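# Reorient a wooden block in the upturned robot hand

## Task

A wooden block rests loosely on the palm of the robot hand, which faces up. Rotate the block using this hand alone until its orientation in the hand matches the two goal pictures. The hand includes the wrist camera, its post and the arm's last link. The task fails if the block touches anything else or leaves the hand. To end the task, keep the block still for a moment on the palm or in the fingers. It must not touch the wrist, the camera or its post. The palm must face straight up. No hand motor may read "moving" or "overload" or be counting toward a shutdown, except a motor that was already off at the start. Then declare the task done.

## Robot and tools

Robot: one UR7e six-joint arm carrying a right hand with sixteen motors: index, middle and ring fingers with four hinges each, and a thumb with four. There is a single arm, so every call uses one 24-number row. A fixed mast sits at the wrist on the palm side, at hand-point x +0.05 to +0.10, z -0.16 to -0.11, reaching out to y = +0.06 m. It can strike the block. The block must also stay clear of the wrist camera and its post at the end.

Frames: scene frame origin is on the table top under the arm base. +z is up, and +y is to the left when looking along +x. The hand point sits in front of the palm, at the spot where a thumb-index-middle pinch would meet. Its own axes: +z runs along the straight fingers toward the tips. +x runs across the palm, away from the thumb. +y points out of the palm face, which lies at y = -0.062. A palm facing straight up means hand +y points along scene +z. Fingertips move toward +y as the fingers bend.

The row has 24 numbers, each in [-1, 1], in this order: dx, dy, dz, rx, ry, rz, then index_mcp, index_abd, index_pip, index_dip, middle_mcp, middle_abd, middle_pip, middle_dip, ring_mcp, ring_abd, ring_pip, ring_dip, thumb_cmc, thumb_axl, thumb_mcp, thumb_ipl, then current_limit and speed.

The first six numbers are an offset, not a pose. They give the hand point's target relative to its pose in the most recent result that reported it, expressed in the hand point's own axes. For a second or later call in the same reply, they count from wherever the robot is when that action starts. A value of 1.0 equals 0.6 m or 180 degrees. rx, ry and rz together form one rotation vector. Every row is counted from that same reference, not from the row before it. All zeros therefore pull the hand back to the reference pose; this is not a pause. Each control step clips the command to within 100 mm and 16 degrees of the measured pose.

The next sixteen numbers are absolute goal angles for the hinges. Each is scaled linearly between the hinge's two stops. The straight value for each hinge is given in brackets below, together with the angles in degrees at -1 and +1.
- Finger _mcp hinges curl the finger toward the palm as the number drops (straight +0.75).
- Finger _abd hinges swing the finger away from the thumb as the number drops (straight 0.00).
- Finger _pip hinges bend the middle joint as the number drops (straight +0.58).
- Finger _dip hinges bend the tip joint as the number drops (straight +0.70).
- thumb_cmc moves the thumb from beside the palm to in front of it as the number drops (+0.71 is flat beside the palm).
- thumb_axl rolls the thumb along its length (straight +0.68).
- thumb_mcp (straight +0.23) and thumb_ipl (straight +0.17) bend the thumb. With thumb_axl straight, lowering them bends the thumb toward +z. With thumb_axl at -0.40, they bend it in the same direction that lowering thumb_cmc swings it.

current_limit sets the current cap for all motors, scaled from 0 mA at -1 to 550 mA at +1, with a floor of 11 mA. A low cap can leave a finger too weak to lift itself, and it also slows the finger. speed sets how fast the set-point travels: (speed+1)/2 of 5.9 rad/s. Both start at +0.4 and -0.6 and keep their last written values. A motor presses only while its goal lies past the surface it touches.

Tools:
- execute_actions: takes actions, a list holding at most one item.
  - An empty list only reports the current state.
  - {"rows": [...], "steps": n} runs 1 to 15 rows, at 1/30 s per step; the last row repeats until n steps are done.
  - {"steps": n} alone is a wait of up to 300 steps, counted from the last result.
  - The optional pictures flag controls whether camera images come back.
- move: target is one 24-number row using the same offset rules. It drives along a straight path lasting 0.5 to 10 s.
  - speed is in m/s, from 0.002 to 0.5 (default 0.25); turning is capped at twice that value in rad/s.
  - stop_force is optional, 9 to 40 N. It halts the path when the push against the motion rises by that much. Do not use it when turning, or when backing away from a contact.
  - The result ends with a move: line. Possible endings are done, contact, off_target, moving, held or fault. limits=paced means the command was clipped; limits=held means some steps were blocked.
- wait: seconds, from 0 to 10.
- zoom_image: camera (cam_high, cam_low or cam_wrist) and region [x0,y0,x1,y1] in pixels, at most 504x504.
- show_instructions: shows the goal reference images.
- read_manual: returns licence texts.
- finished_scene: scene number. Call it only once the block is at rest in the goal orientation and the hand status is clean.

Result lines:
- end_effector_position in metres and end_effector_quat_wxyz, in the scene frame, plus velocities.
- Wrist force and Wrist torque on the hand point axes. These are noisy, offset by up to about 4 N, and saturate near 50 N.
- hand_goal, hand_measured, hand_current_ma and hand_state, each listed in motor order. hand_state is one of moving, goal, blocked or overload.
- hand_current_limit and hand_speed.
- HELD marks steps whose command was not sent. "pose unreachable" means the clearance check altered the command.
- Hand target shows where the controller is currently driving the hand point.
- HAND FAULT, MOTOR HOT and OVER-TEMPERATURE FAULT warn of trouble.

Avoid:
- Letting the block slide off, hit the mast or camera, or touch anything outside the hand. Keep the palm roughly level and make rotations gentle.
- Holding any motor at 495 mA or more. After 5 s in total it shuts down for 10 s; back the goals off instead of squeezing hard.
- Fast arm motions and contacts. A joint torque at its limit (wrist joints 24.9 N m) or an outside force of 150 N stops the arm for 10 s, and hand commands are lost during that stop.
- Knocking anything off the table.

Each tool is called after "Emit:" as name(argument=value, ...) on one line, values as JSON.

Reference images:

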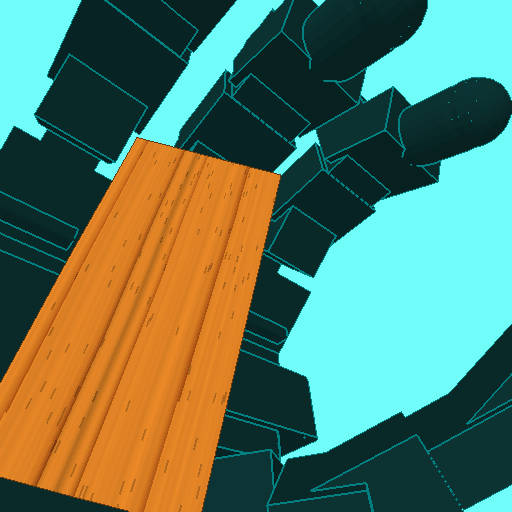

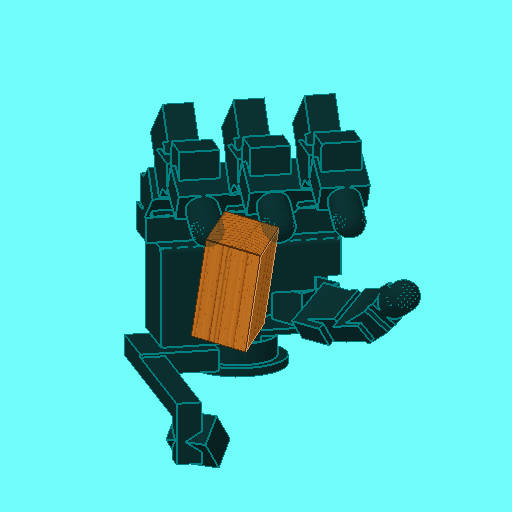

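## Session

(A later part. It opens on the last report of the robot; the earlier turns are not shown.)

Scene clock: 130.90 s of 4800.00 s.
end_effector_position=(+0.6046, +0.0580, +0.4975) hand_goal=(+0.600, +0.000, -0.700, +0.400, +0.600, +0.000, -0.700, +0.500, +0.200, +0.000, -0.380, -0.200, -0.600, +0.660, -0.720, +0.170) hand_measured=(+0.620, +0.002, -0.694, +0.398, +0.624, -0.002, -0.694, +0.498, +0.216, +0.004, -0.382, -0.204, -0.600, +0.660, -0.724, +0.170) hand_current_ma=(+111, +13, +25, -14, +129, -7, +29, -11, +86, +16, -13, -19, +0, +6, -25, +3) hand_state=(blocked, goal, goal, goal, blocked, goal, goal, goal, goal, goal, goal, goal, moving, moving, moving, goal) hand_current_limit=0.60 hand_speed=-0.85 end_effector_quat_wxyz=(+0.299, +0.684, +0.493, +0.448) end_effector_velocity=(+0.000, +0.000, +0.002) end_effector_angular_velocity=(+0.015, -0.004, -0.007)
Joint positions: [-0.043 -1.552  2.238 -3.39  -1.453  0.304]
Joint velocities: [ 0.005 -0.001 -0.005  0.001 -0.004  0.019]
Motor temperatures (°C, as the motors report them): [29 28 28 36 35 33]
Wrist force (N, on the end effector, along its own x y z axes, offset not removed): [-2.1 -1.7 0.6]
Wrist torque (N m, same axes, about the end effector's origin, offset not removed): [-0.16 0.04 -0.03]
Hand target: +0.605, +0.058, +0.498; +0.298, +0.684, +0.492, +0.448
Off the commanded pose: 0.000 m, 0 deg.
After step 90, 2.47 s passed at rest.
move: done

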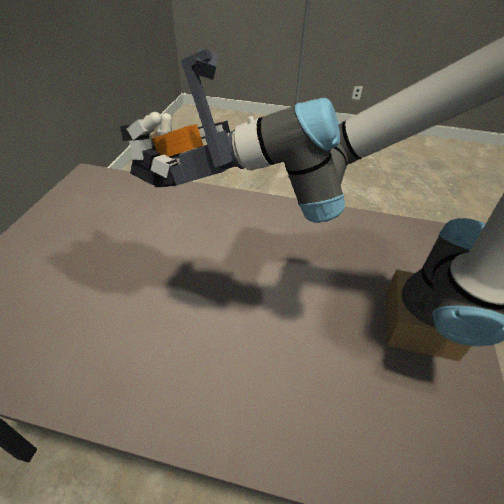

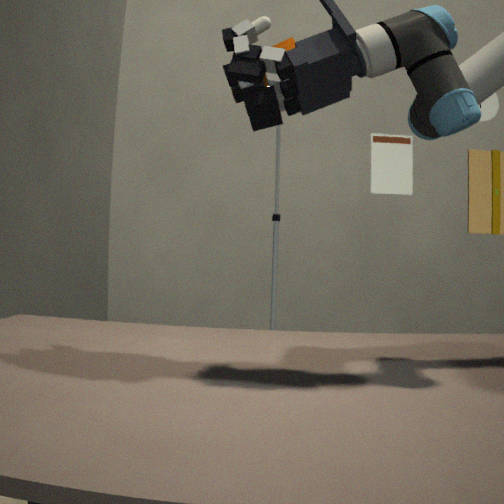

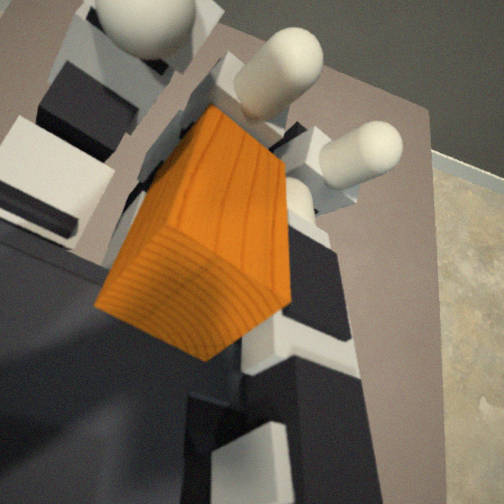

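Emit:
move(target=[0,0,0,0,0,-0.13,0.95,0,-0.5,0.4,0.15,0,0,0.5,-0.25,0.0,-0.7,-0.3,-0.5,0.72,-0.78,0.0,0.6,-0.88], speed=0.1)

Emit:
move(target=[0,0,0,0,0,0,0.95,0,-0.5,0.4,0.15,0,0,0.5,-0.25,0.0,-0.7,-0.3,-0.5,0.5,-0.8,0.05,0.6,-0.88])

Emit:
zoom_image(camera="cam_high", region=[110,70,270,230])

Scene clock: 139.43 s of 4800.00 s.
end_effector_position=(+0.6046, +0.0580, +0.4976) hand_goal=(+0.950, +0.000, -0.500, +0.400, +0.150, +0.000, +0.000, +0.500, -0.250, +0.000, -0.700, -0.300, -0.500, +0.720, -0.780, +0.000) hand_measured=(+0.956, +0.002, -0.500, +0.398, +0.184, -0.002, +0.000, +0.498, -0.238, +0.004, -0.700, -0.298, -0.500, +0.720, -0.782, +0.000) hand_current_ma=(+34, +13, +0, -13, +179, -6, -5, -9, +69, +16, +3, +11, +0, +0, -19, +6) hand_state=(goal, goal, goal, goal, blocked, goal, goal, goal, goal, goal, goal, goal, goal, goal, goal, goal) hand_current_limit=0.60 hand_speed=-0.88 end_effector_quat_wxyz=(+0.383, +0.570, +0.621, +0.378) end_effector_velocity=(+0.000, -0.001, -0.001) end_effector_angular_velocity=(-0.004, +0.001, +0.000)
Joint positions: [-0.138 -1.558  2.287 -3.426 -1.367 -0.145]
Joint velocities: [-0.003  0.     0.001  0.     0.001 -0.005]
Motor temperatures (°C, as the motors report them): [29 28 28 36 35 33]
Wrist force (N, on the end effector, along its own x y z axes, offset not removed): [-1.9 -1.1 0.2]
Wrist torque (N m, same axes, about the end effector's origin, offset not removed): [-0.14 0.08 -0.12]
Hand target: +0.605, +0.058, +0.498; +0.383, +0.569, +0.621, +0.378
Off the commanded pose: 0.000 m, 0 deg.
After step 90, 2.90 s passed at rest.
move: done

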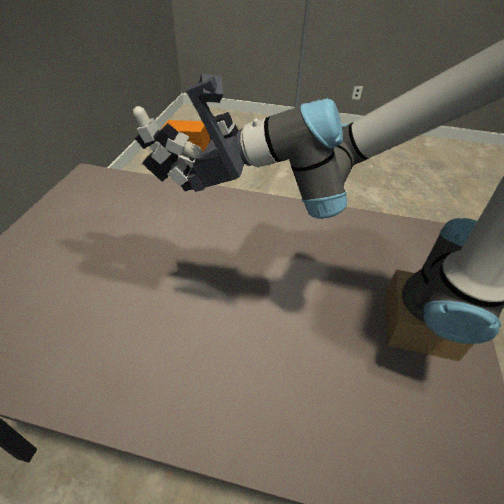

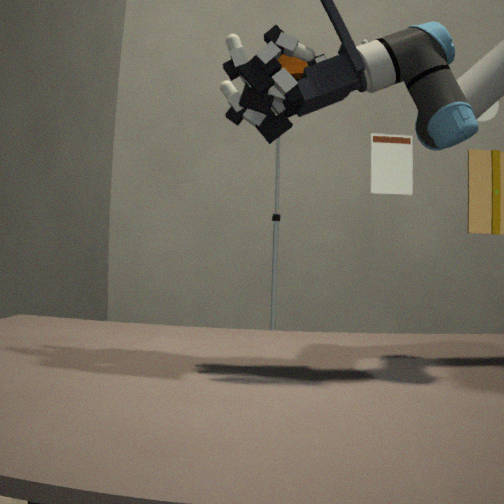

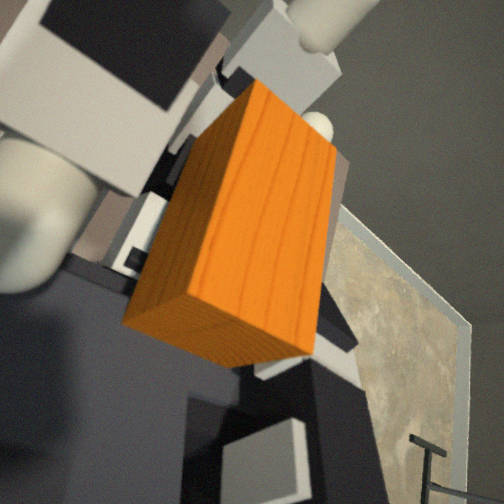

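Scene clock: 140.30 s of 4800.00 s.
end_effector_position=(+0.6046, +0.0580, +0.4976) hand_goal=(+0.950, +0.000, -0.500, +0.400, +0.150, +0.000, +0.000, +0.500, -0.250, +0.000, -0.700, -0.300, -0.500, +0.500, -0.800, +0.050) hand_measured=(+0.956, +0.002, -0.500, +0.398, +0.180, -0.002, +0.000, +0.498, -0.238, +0.004, -0.700, -0.298, -0.498, +0.578, -0.804, +0.046) hand_current_ma=(+34, +13, +0, -13, +162, -6, -5, -9, +69, +16, +3, +11, +17, +402, -23, -32) hand_state=(goal, goal, goal, goal, blocked, goal, goal, goal, goal, goal, goal, goal, moving, moving, goal, goal) hand_current_limit=0.60 hand_speed=-0.88 end_effector_quat_wxyz=(+0.383, +0.570, +0.621, +0.378) end_effector_velocity=(-0.001, +0.000, -0.001) end_effector_angular_velocity=(+0.000, +0.001, +0.000)
Joint positions: [-0.138 -1.558  2.287 -3.426 -1.367 -0.145]
Joint velocities: [ 0.001 -0.001  0.002  0.    -0.     0.   ]
Motor temperatures (°C, as the motors report them): [29 28 28 36 35 33]
Wrist force (N, on the end effector, along its own x y z axes, offset not removed): [-0.8 -0.8 -0.3]
Wrist torque (N m, same axes, about the end effector's origin, offset not removed): [-0.08 -0.14 0.01]
Hand target: +0.605, +0.058, +0.498; +0.383, +0.570, +0.621, +0.378
Off the commanded pose: 0.000 m, 0 deg.
move: done

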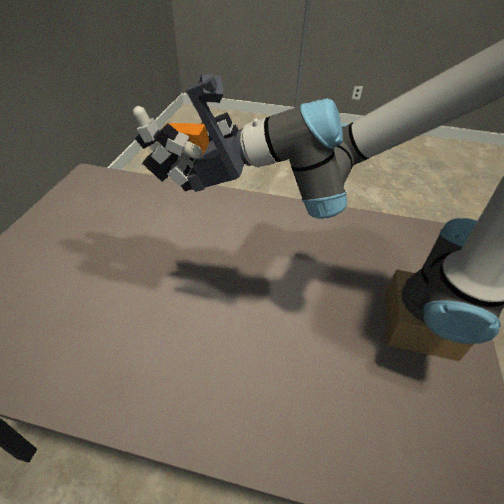

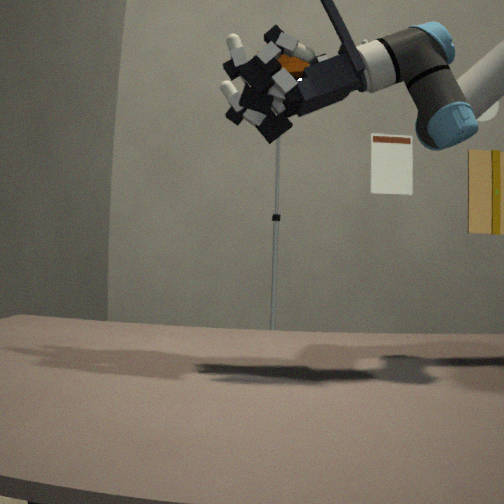

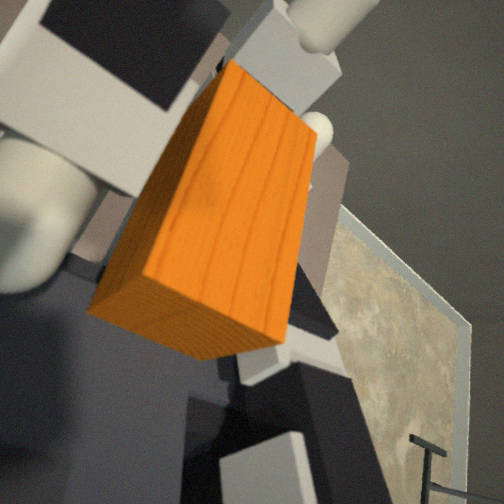

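Region (110, 70, 270, 230) of cam_high's 504x504 image, scaled by 3.150, with more detail than that image has.

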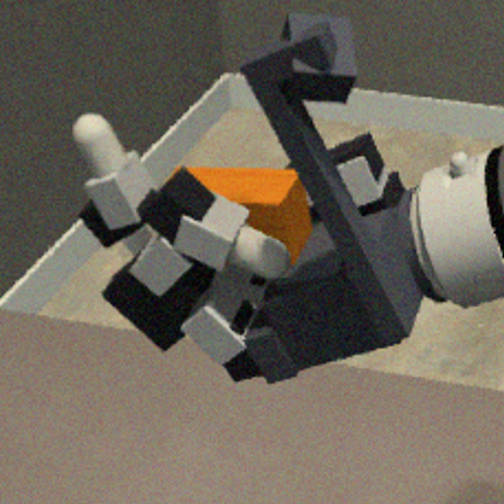

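Pitch is good, thumb tip under. Lift.

Emit:
move(target=[0,0,0,0,0,0,0.95,0,-0.5,0.4,0.2,0,0,0.5,-0.25,0.0,-0.7,-0.3,-0.5,0.5,-0.7,0.15,0.6,-0.9])

Emit:
move(target=[0,0,0,0,0,0,0.95,0,-0.5,0.4,0.2,0,0,0.5,-0.25,0.0,-0.7,-0.3,-0.5,0.46,-0.62,0.2,0.6,-0.9])

Scene clock: 144.47 s of 4800.00 s.
end_effector_position=(+0.6046, +0.0580, +0.4976) hand_goal=(+0.950, +0.000, -0.500, +0.400, +0.200, +0.000, +0.000, +0.500, -0.250, +0.000, -0.700, -0.300, -0.500, +0.500, -0.700, +0.150) hand_measured=(+0.956, +0.002, -0.500, +0.398, +0.210, -0.002, +0.000, +0.498, -0.238, +0.000, -0.700, -0.298, -0.496, +0.522, -0.720, +0.142) hand_current_ma=(+34, +13, +0, -13, +58, -6, -4, -9, +65, +0, +2, +11, +18, +151, -137, -61) hand_state=(goal, goal, goal, goal, goal, goal, goal, goal, goal, goal, goal, goal, goal, blocked, blocked, goal) hand_current_limit=0.60 hand_speed=-0.90 end_effector_quat_wxyz=(+0.383, +0.570, +0.621, +0.378) end_effector_velocity=(-0.000, -0.000, +0.000) end_effector_angular_velocity=(+0.000, -0.000, -0.001)
Joint positions: [-0.138 -1.558  2.287 -3.426 -1.367 -0.145]
Joint velocities: [-0.001 -0.     0.001 -0.001  0.     0.   ]
Motor temperatures (°C, as the motors report them): [29 28 28 36 35 33]
Wrist force (N, on the end effector, along its own x y z axes, offset not removed): [-1.2 -0.9 -0.8]
Wrist torque (N m, same axes, about the end effector's origin, offset not removed): [-0.03 -0.01 -0.11]
Hand target: +0.605, +0.058, +0.498; +0.383, +0.570, +0.621, +0.378
Off the commanded pose: 0.000 m, 0 deg.
After step 90, 0.30 s passed at rest.
move: done

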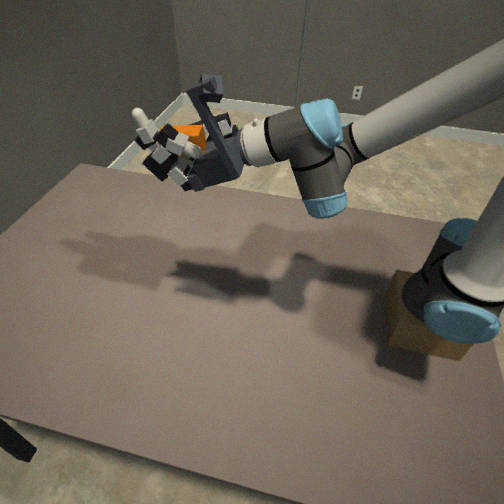

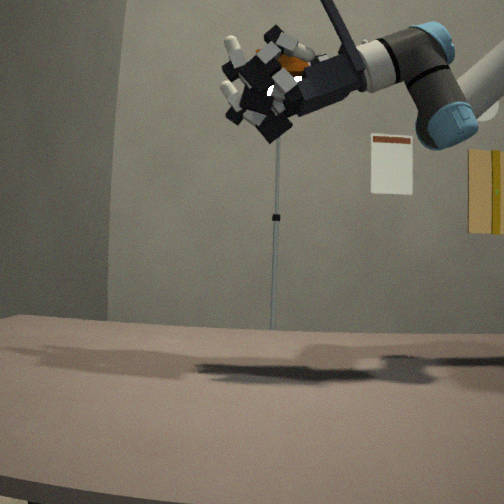

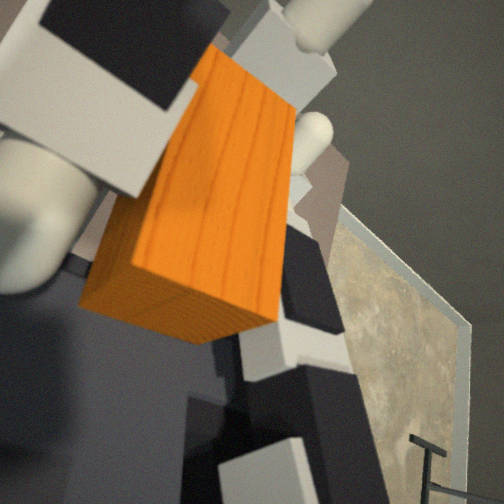

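Scene clock: 145.13 s of 4800.00 s.
end_effector_position=(+0.6046, +0.0580, +0.4976) hand_goal=(+0.950, +0.000, -0.500, +0.400, +0.200, +0.000, +0.000, +0.500, -0.250, +0.000, -0.700, -0.300, -0.500, +0.460, -0.620, +0.200) hand_measured=(+0.956, +0.002, -0.500, +0.398, +0.210, -0.002, +0.000, +0.498, -0.240, -0.008, -0.700, -0.298, -0.494, +0.502, -0.646, +0.188) hand_current_ma=(+35, +13, +0, -13, +59, -6, -4, -9, +49, -37, +1, +11, +32, +275, -169, -77) hand_state=(goal, goal, goal, goal, goal, goal, goal, goal, goal, goal, goal, goal, goal, blocked, blocked, goal) hand_current_limit=0.60 hand_speed=-0.90 end_effector_quat_wxyz=(+0.383, +0.570, +0.621, +0.378) end_effector_velocity=(+0.000, +0.000, +0.000) end_effector_angular_velocity=(-0.001, -0.000, +0.000)
Joint positions: [-0.138 -1.558  2.287 -3.426 -1.367 -0.145]
Joint velocities: [ 0.     0.001 -0.    -0.     0.    -0.001]
Motor temperatures (°C, as the motors report them): [29 28 28 36 35 33]
Wrist force (N, on the end effector, along its own x y z axes, offset not removed): [-2.3 -0.1 -1.0]
Wrist torque (N m, same axes, about the end effector's origin, offset not removed): [0.09 0.16 -0.05]
Hand target: +0.605, +0.058, +0.498; +0.383, +0.570, +0.621, +0.378
Off the commanded pose: 0.000 m, 0 deg.
move: done

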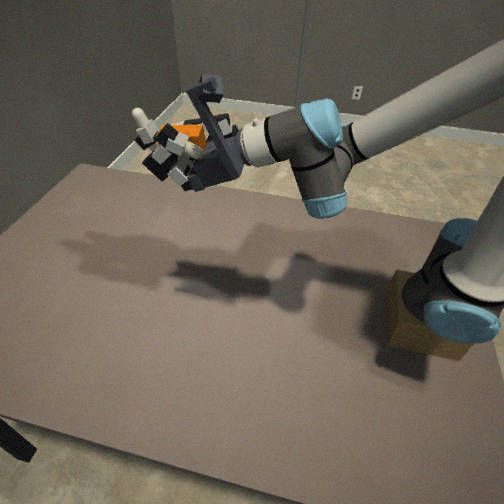

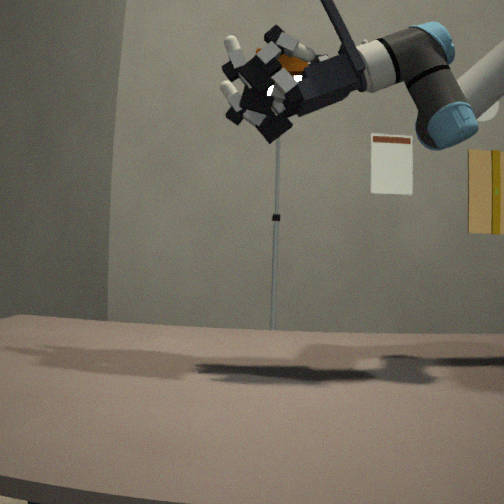

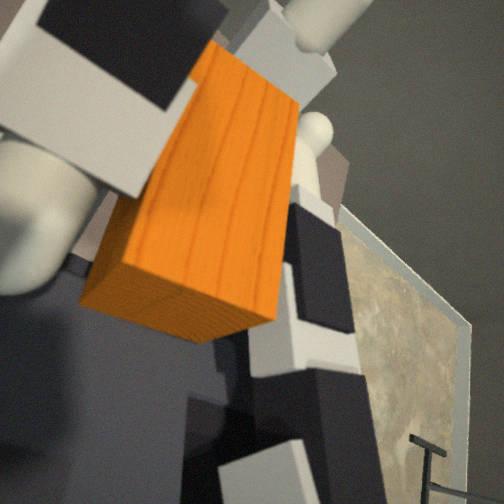

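Emit:
move(target=[0,0,0,0,0,0,0.95,0,-0.5,0.4,0.2,0,0,0.5,-0.05,-0.5,-0.9,-0.4,-0.5,0.4,-0.52,0.2,0.6,-0.9])

Emit:
zoom_image(camera="cam_high", region=[110,70,270,230])

Scene clock: 153.43 s of 4800.00 s.
end_effector_position=(+0.6046, +0.0580, +0.4976) hand_goal=(+0.950, +0.000, -0.500, +0.400, +0.200, +0.000, +0.000, +0.500, -0.050, -0.500, -0.900, -0.400, -0.500, +0.400, -0.520, +0.200) hand_measured=(+0.956, +0.002, -0.500, +0.398, +0.218, +0.000, +0.002, +0.498, -0.066, -0.446, -0.904, -0.398, -0.462, +0.446, -0.508, +0.204) hand_current_ma=(+35, +13, +0, -13, +100, +0, +7, -9, -86, +241, -21, +11, +200, +310, +79, +24) hand_state=(goal, goal, goal, goal, goal, goal, goal, goal, goal, blocked, goal, goal, blocked, blocked, goal, goal) hand_current_limit=0.60 hand_speed=-0.90 end_effector_quat_wxyz=(+0.383, +0.570, +0.621, +0.378) end_effector_velocity=(-0.000, +0.001, -0.002) end_effector_angular_velocity=(+0.000, +0.003, +0.001)
Joint positions: [-0.138 -1.558  2.287 -3.426 -1.367 -0.145]
Joint velocities: [ 0.001  0.     0.002  0.     0.    -0.   ]
Motor temperatures (°C, as the motors report them): [29 28 28 36 35 33]
Wrist force (N, on the end effector, along its own x y z axes, offset not removed): [-1.1 -1.0 -1.8]
Wrist torque (N m, same axes, about the end effector's origin, offset not removed): [0.01 -0.02 -0.04]
Hand target: +0.605, +0.058, +0.498; +0.383, +0.570, +0.621, +0.378
Off the commanded pose: 0.000 m, 0 deg.
After step 90, 3.30 s passed at rest.
move: done

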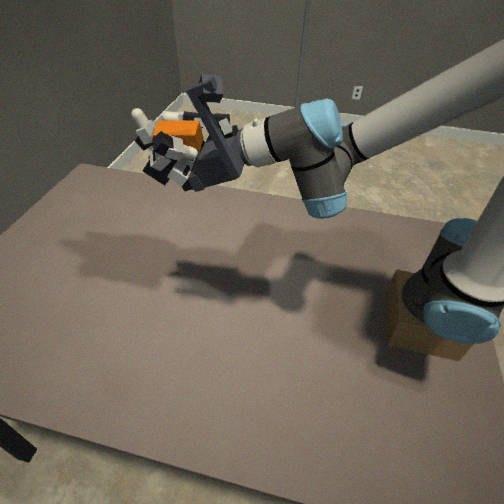

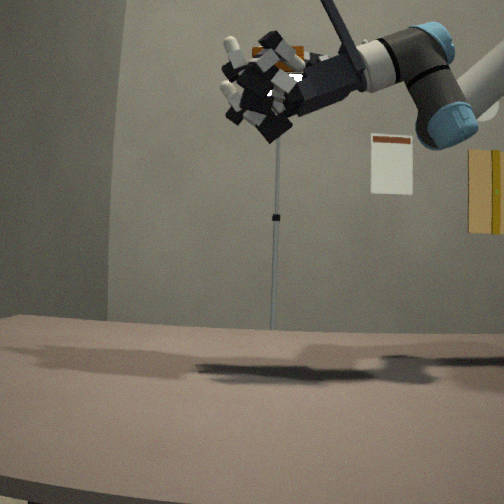

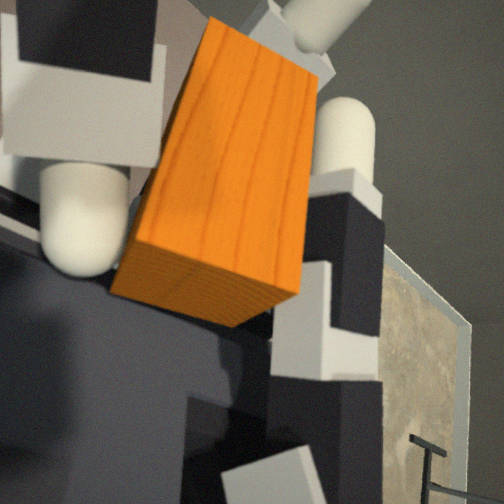

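Region (110, 70, 270, 230) of cam_high's 504x504 image, scaled by 3.150, with more detail than that image has.

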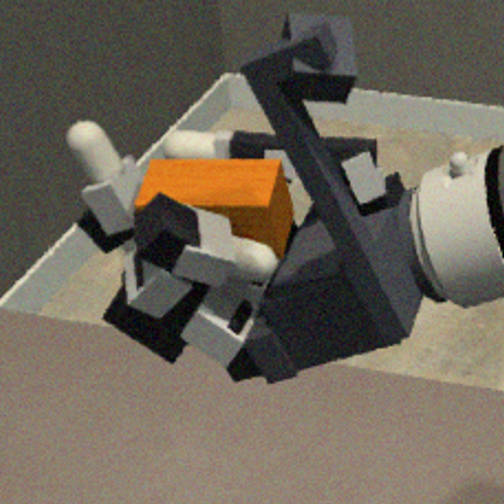

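Emit:
move(target=[0,0,0,0,0,0,0.95,0,-0.5,0.4,0.25,0,0.1,0.5,-0.3,-0.55,-0.8,-0.4,-0.95,0.66,-0.5,0.2,0.6,-0.9])

Emit:
zoom_image(camera="cam_high", region=[110,70,270,230])

Scene clock: 163.07 s of 4800.00 s.
end_effector_position=(+0.6046, +0.0580, +0.4976) hand_goal=(+0.950, +0.000, -0.500, +0.400, +0.250, +0.000, +0.100, +0.500, -0.300, -0.550, -0.800, -0.400, -0.950, +0.660, -0.500, +0.200) hand_measured=(+0.956, +0.002, -0.500, +0.398, +0.264, +0.000, +0.100, +0.498, -0.260, -0.518, -0.804, -0.414, -0.696, +0.678, -0.498, +0.200) hand_current_ma=(+35, +13, +0, -13, +74, +0, -2, -9, +211, +137, -17, -74, +440, +114, +11, +3) hand_state=(goal, goal, goal, goal, goal, goal, goal, goal, blocked, blocked, goal, goal, blocked, goal, goal, goal) hand_current_limit=0.60 hand_speed=-0.90 end_effector_quat_wxyz=(+0.383, +0.570, +0.621, +0.378) end_effector_velocity=(+0.000, -0.000, -0.000) end_effector_angular_velocity=(+0.000, +0.001, -0.001)
Joint positions: [-0.138 -1.558  2.287 -3.426 -1.367 -0.145]
Joint velocities: [-0.001  0.    -0.001  0.001  0.     0.   ]
Motor temperatures (°C, as the motors report them): [29 28 28 36 35 33]
Wrist force (N, on the end effector, along its own x y z axes, offset not removed): [-2.4 -1.5 -1.7]
Wrist torque (N m, same axes, about the end effector's origin, offset not removed): [-0.06 0.17 -0.11]
Hand target: +0.605, +0.058, +0.498; +0.383, +0.570, +0.621, +0.378
Off the commanded pose: 0.000 m, 0 deg.
After step 90, 5.07 s passed at rest.
move: done

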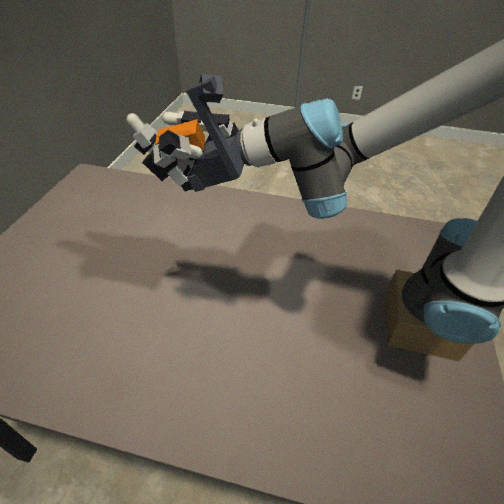

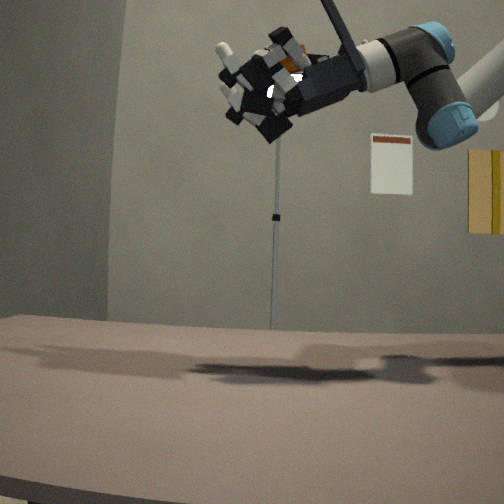

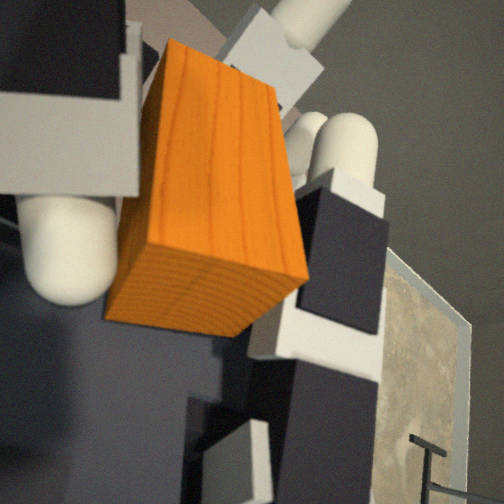

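Region (110, 70, 270, 230) of cam_high's 504x504 image, scaled by 3.150, with more detail than that image has.

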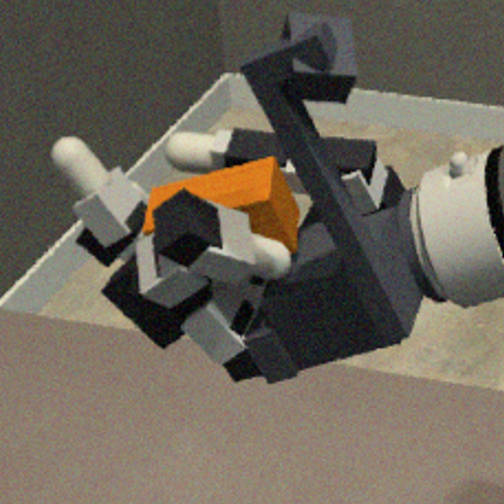

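Emit:
move(target=[0,0,0,0,0,0,0.95,0,-0.5,0.4,0.15,-0.3,0.2,0.5,-0.5,-0.5,-0.5,-0.35,-0.95,0.7,-0.5,0.2,0.6,-0.9])

Emit:
zoom_image(camera="cam_high", region=[110,70,270,230])

Scene clock: 169.43 s of 4800.00 s.
end_effector_position=(+0.6046, +0.0580, +0.4976) hand_goal=(+0.950, +0.000, -0.500, +0.400, +0.150, -0.300, +0.200, +0.500, -0.500, -0.500, -0.500, -0.350, -0.950, +0.700, -0.500, +0.200) hand_measured=(+0.956, +0.002, -0.500, +0.398, +0.184, -0.296, +0.200, +0.498, -0.488, -0.502, -0.508, -0.356, -0.862, +0.718, -0.502, +0.200) hand_current_ma=(+35, +13, +0, -13, +182, +17, +0, -9, +64, -6, -41, -29, +440, +119, -14, +3) hand_state=(goal, goal, goal, goal, blocked, goal, goal, goal, goal, goal, goal, goal, blocked, goal, goal, goal) hand_current_limit=0.60 hand_speed=-0.90 end_effector_quat_wxyz=(+0.383, +0.570, +0.621, +0.378) end_effector_velocity=(+0.000, +0.000, -0.000) end_effector_angular_velocity=(-0.000, +0.000, +0.000)
Joint positions: [-0.138 -1.558  2.287 -3.426 -1.367 -0.145]
Joint velocities: [ 0.     0.001 -0.    -0.    -0.    -0.   ]
Motor temperatures (°C, as the motors report them): [29 28 28 36 35 33]
Wrist force (N, on the end effector, along its own x y z axes, offset not removed): [-0.8 -1.2 -1.2]
Wrist torque (N m, same axes, about the end effector's origin, offset not removed): [-0.14 -0.05 -0.05]
Hand target: +0.605, +0.058, +0.498; +0.383, +0.570, +0.621, +0.378
Off the commanded pose: 0.000 m, 0 deg.
After step 90, 1.90 s passed at rest.
move: done

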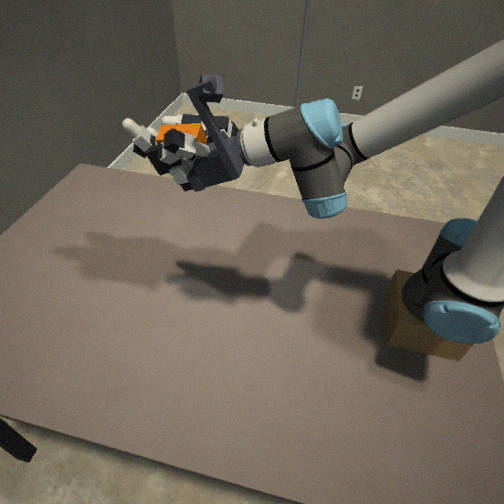

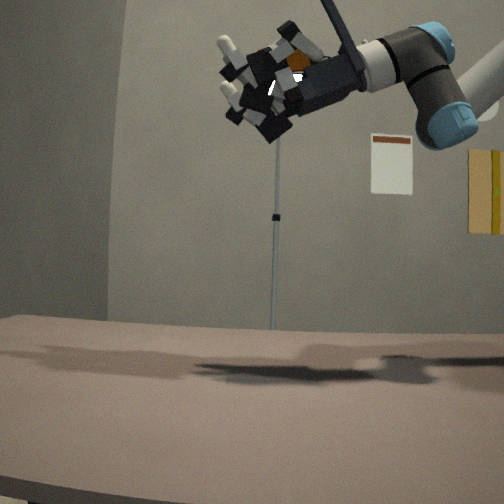

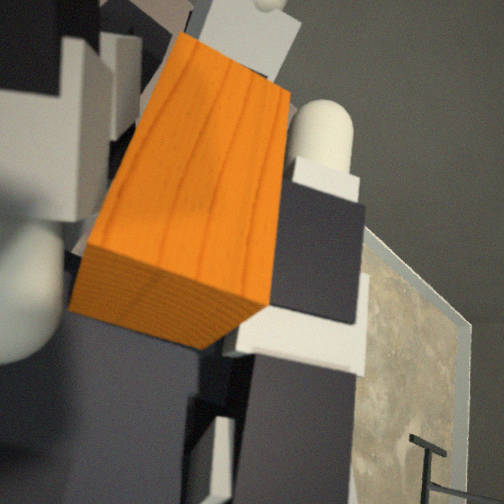

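Region (110, 70, 270, 230) of cam_high's 504x504 image, scaled by 3.150, with more detail than that image has.

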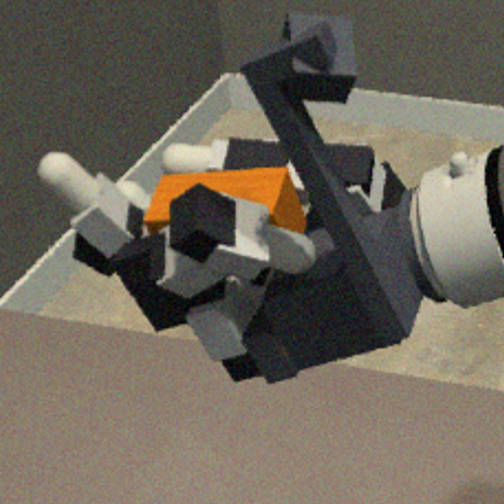

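Emit:
move(target=[0,0,0,0,0,0,0.95,0,-0.5,0.4,0.12,0,0.2,0.5,0,-0.6,-0.2,0,-1,0.68,-0.47,0.2,0.6,-0.9])

Emit:
zoom_image(camera="cam_high", region=[110,70,270,230])

Scene clock: 179.70 s of 4800.00 s.
end_effector_position=(+0.6046, +0.0580, +0.4976) hand_goal=(+0.950, +0.000, -0.500, +0.400, +0.120, +0.000, +0.200, +0.500, +0.000, -0.600, -0.200, +0.000, -1.000, +0.680, -0.470, +0.200) hand_measured=(+0.956, +0.002, -0.500, +0.398, +0.162, -0.002, +0.202, +0.498, +0.006, -0.596, -0.202, -0.004, -0.966, +0.708, -0.468, +0.200) hand_current_ma=(+35, +13, +0, -13, +225, -13, +7, -9, +32, +17, -12, -18, +183, +185, +19, +4) hand_state=(goal, goal, goal, goal, blocked, goal, goal, goal, goal, goal, goal, goal, blocked, blocked, goal, goal) hand_current_limit=0.60 hand_speed=-0.90 end_effector_quat_wxyz=(+0.383, +0.570, +0.621, +0.378) end_effector_velocity=(-0.000, -0.000, -0.000) end_effector_angular_velocity=(-0.000, +0.000, -0.000)
Joint positions: [-0.138 -1.558  2.287 -3.426 -1.367 -0.145]
Joint velocities: [-0.001  0.     0.    -0.     0.    -0.   ]
Motor temperatures (°C, as the motors report them): [29 28 28 36 35 33]
Wrist force (N, on the end effector, along its own x y z axes, offset not removed): [-2.4 -0.9 0.7]
Wrist torque (N m, same axes, about the end effector's origin, offset not removed): [-0.17 0.09 -0.13]
Hand target: +0.605, +0.058, +0.498; +0.383, +0.570, +0.621, +0.378
Off the commanded pose: 0.000 m, 0 deg.
After step 90, 4.87 s passed at rest.
move: done

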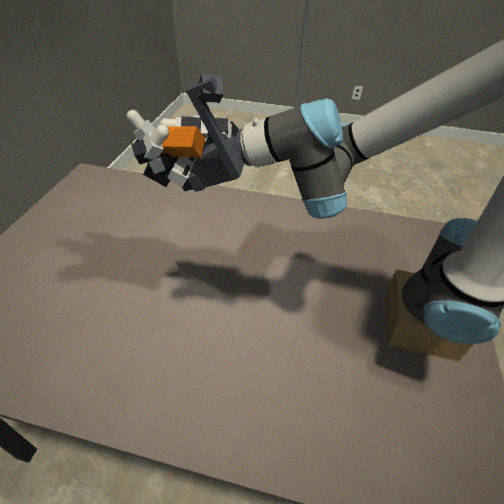

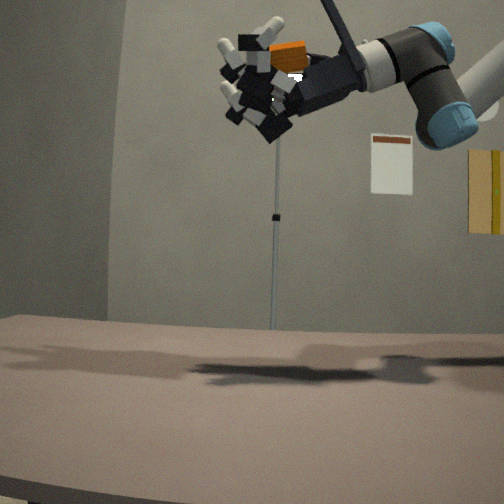

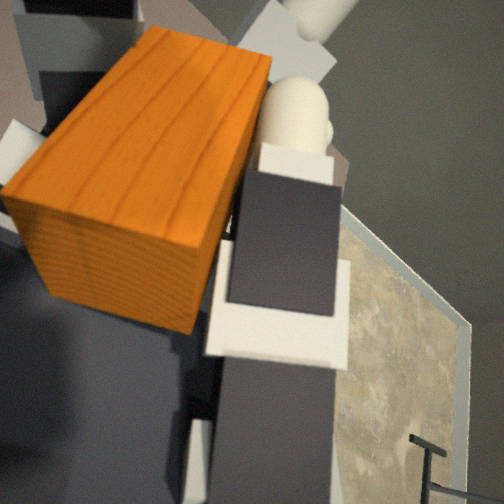

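Region (110, 70, 270, 230) of cam_high's 504x504 image, scaled by 3.150, with more detail than that image has.

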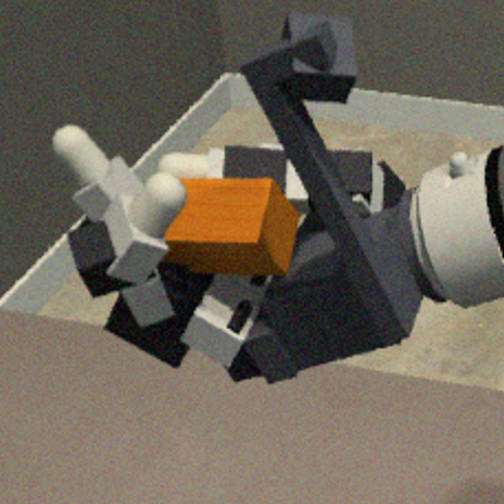

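Emit:
move(target=[0,0,0,-0.14,0,0,0.95,0,-0.5,0.4,0.11,0,0.2,0.5,0,-0.6,-0.2,0,-1,0.68,-0.47,0.2,0.6,-0.9], speed=0.07)

Emit:
wait(seconds=1)

Scene clock: 188.57 s of 4800.00 s.
end_effector_position=(+0.6049, +0.0580, +0.4978) hand_goal=(+0.950, +0.000, -0.500, +0.400, +0.110, +0.000, +0.200, +0.500, +0.000, -0.600, -0.200, +0.000, -1.000, +0.680, -0.470, +0.200) hand_measured=(+0.958, +0.002, -0.500, +0.398, +0.158, -0.002, +0.202, +0.498, +0.006, -0.598, -0.202, -0.004, -0.966, +0.708, -0.466, +0.200) hand_current_ma=(+41, +13, +0, -13, +256, -11, +7, -9, +32, +11, -12, -18, +183, +182, +25, +6) hand_state=(goal, goal, goal, goal, blocked, goal, goal, goal, goal, goal, goal, goal, blocked, blocked, goal, goal) hand_current_limit=0.60 hand_speed=-0.90 end_effector_quat_wxyz=(+0.497, +0.473, +0.524, +0.504) end_effector_velocity=(+0.001, +0.000, +0.000) end_effector_angular_velocity=(+0.001, -0.014, +0.001)
Joint positions: [-0.141 -1.172  2.233 -4.207 -1.321 -0.043]
Joint velocities: [ 0.001  0.013 -0.008 -0.019  0.     0.004]
Motor temperatures (°C, as the motors report them): [29 28 28 36 35 33]
Wrist force (N, on the end effector, along its own x y z axes, offset not removed): [-1.2 -0.4 -0.7]
Wrist torque (N m, same axes, about the end effector's origin, offset not removed): [0.02 0.02 0.01]
Hand target: +0.605, +0.058, +0.498; +0.498, +0.472, +0.524, +0.505
Off the commanded pose: 0.000 m, 0 deg.
After step 90, 2.33 s passed at rest.
move: done

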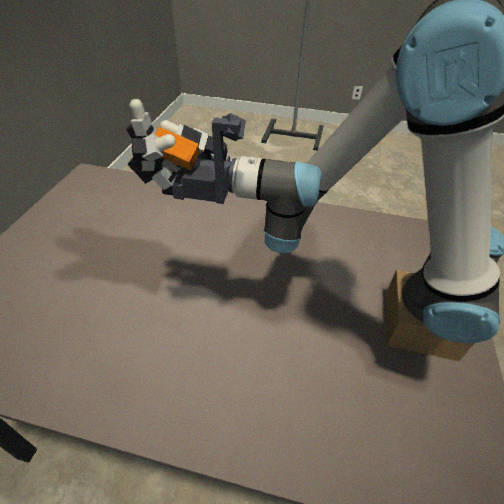

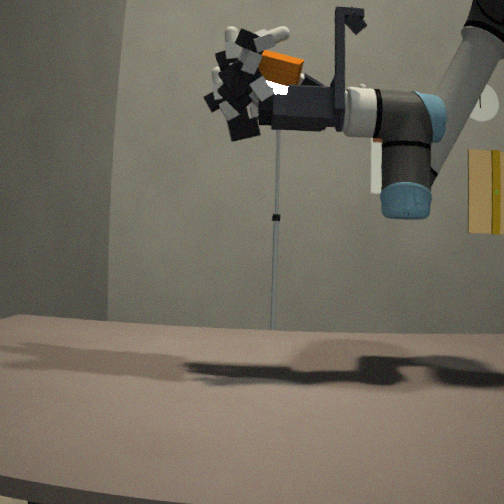

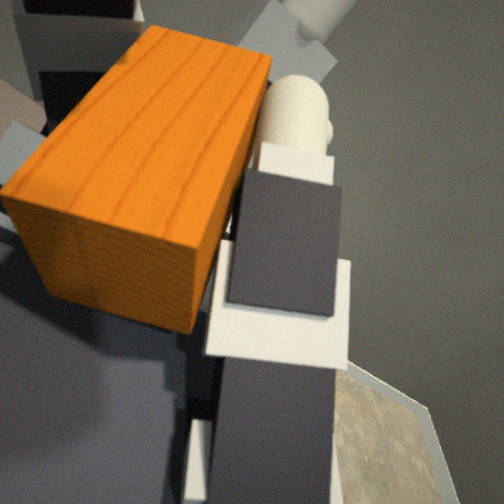

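Scene clock: 189.57 s of 4800.00 s.
end_effector_position=(+0.6049, +0.0579, +0.4978) hand_goal=(+0.950, +0.000, -0.500, +0.400, +0.110, +0.000, +0.200, +0.500, +0.000, -0.600, -0.200, +0.000, -1.000, +0.680, -0.470, +0.200) hand_measured=(+0.958, +0.002, -0.500, +0.398, +0.158, -0.002, +0.202, +0.498, +0.006, -0.598, -0.202, -0.004, -0.966, +0.708, -0.466, +0.200) hand_current_ma=(+41, +13, +0, -13, +256, -11, +7, -9, +32, +11, -12, -18, +183, +182, +25, +6) hand_state=(goal, goal, goal, goal, blocked, goal, goal, goal, goal, goal, goal, goal, blocked, blocked, goal, goal) hand_current_limit=0.60 hand_speed=-0.90 end_effector_quat_wxyz=(+0.498, +0.472, +0.524, +0.505) end_effector_velocity=(+0.000, -0.000, -0.001) end_effector_angular_velocity=(+0.000, +0.001, -0.000)
Joint positions: [-0.141 -1.17   2.232 -4.209 -1.321 -0.043]
Joint velocities: [-0.     0.     0.001  0.    -0.    -0.   ]
Motor temperatures (°C, as the motors report them): [29 28 28 36 35 33]
Wrist force (N, on the end effector, along its own x y z axes, offset not removed): [-1.8 -2.0 -0.3]
Wrist torque (N m, same axes, about the end effector's origin, offset not removed): [-0.28 0.01 -0.23]
Hand target: +0.605, +0.058, +0.498; +0.498, +0.472, +0.524, +0.505
Off the commanded pose: 0.000 m, 0 deg.
Steps of this call (steps 1 to 30: nothing new was sent). Readings (end_effector_position | what the end effector reports):
1: (+0.6049, +0.0580, +0.4978) | hand_goal=(+0.950, +0.000, -0.500, +0.400, +0.110, +0.000, +0.200, +0.500, +0.000, -0.600, -0.200, +0.000, -1.000, +0.680, -0.470, +0.200) hand_measured=(+0.958, +0.002, -0.500, +0.398, +0.158, -0.002, +0.202, +0.498, +0.006, -0.598, -0.202, -0.004, -0.966, +0.708, -0.466, +0.200) hand_current_ma=(+41, +13, +0, -13, +256, -11, +7, -9, +32, +11, -12, -18, +183, +182, +25, +6) hand_state=(goal, goal, goal, goal, blocked, goal, goal, goal, goal, goal, goal, goal, blocked, blocked, goal, goal) hand_current_limit=0.60 hand_speed=-0.90
2: (+0.6049, +0.0580, +0.4978) | hand_goal=(+0.950, +0.000, -0.500, +0.400, +0.110, +0.000, +0.200, +0.500, +0.000, -0.600, -0.200, +0.000, -1.000, +0.680, -0.470, +0.200) hand_measured=(+0.958, +0.002, -0.500, +0.398, +0.158, -0.002, +0.202, +0.498, +0.006, -0.598, -0.202, -0.004, -0.966, +0.708, -0.466, +0.200) hand_current_ma=(+41, +13, +0, -13, +256, -11, +7, -9, +32, +11, -12, -18, +183, +182, +25, +6) hand_state=(goal, goal, goal, goal, blocked, goal, goal, goal, goal, goal, goal, goal, blocked, blocked, goal, goal) hand_current_limit=0.60 hand_speed=-0.90
4: (+0.6049, +0.0580, +0.4978) | hand_goal=(+0.950, +0.000, -0.500, +0.400, +0.110, +0.000, +0.200, +0.500, +0.000, -0.600, -0.200, +0.000, -1.000, +0.680, -0.470, +0.200) hand_measured=(+0.958, +0.002, -0.500, +0.398, +0.158, -0.002, +0.202, +0.498, +0.006, -0.598, -0.202, -0.004, -0.966, +0.708, -0.466, +0.200) hand_current_ma=(+41, +13, +0, -13, +256, -11, +7, -9, +32, +11, -12, -18, +183, +182, +25, +6) hand_state=(goal, goal, goal, goal, blocked, goal, goal, goal, goal, goal, goal, goal, blocked, blocked, goal, goal) hand_current_limit=0.60 hand_speed=-0.90
8: (+0.6049, +0.0580, +0.4978) | hand_goal=(+0.950, +0.000, -0.500, +0.400, +0.110, +0.000, +0.200, +0.500, +0.000, -0.600, -0.200, +0.000, -1.000, +0.680, -0.470, +0.200) hand_measured=(+0.958, +0.002, -0.500, +0.398, +0.158, -0.002, +0.202, +0.498, +0.006, -0.598, -0.202, -0.004, -0.966, +0.708, -0.466, +0.200) hand_current_ma=(+41, +13, +0, -13, +256, -11, +7, -9, +32, +11, -12, -18, +183, +182, +25, +6) hand_state=(goal, goal, goal, goal, blocked, goal, goal, goal, goal, goal, goal, goal, blocked, blocked, goal, goal) hand_current_limit=0.60 hand_speed=-0.90
30: the state above

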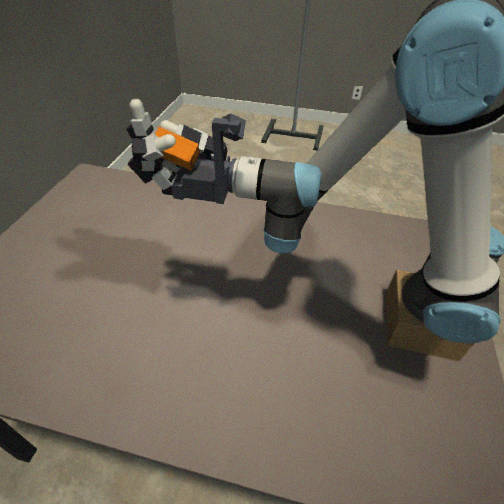

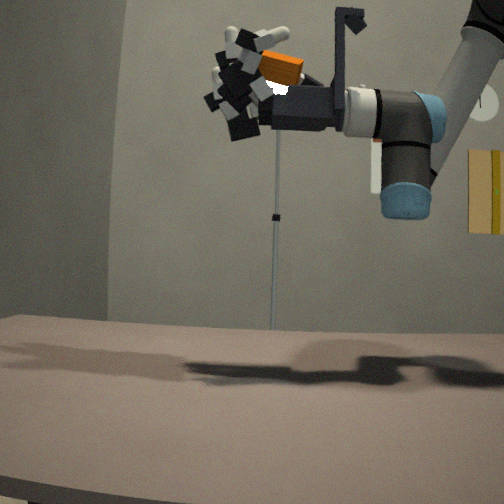

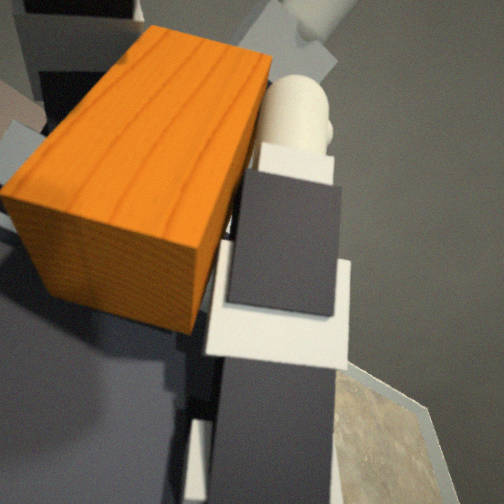

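Emit:
finished_scene(scene=1)

The scene is finished: the task was done.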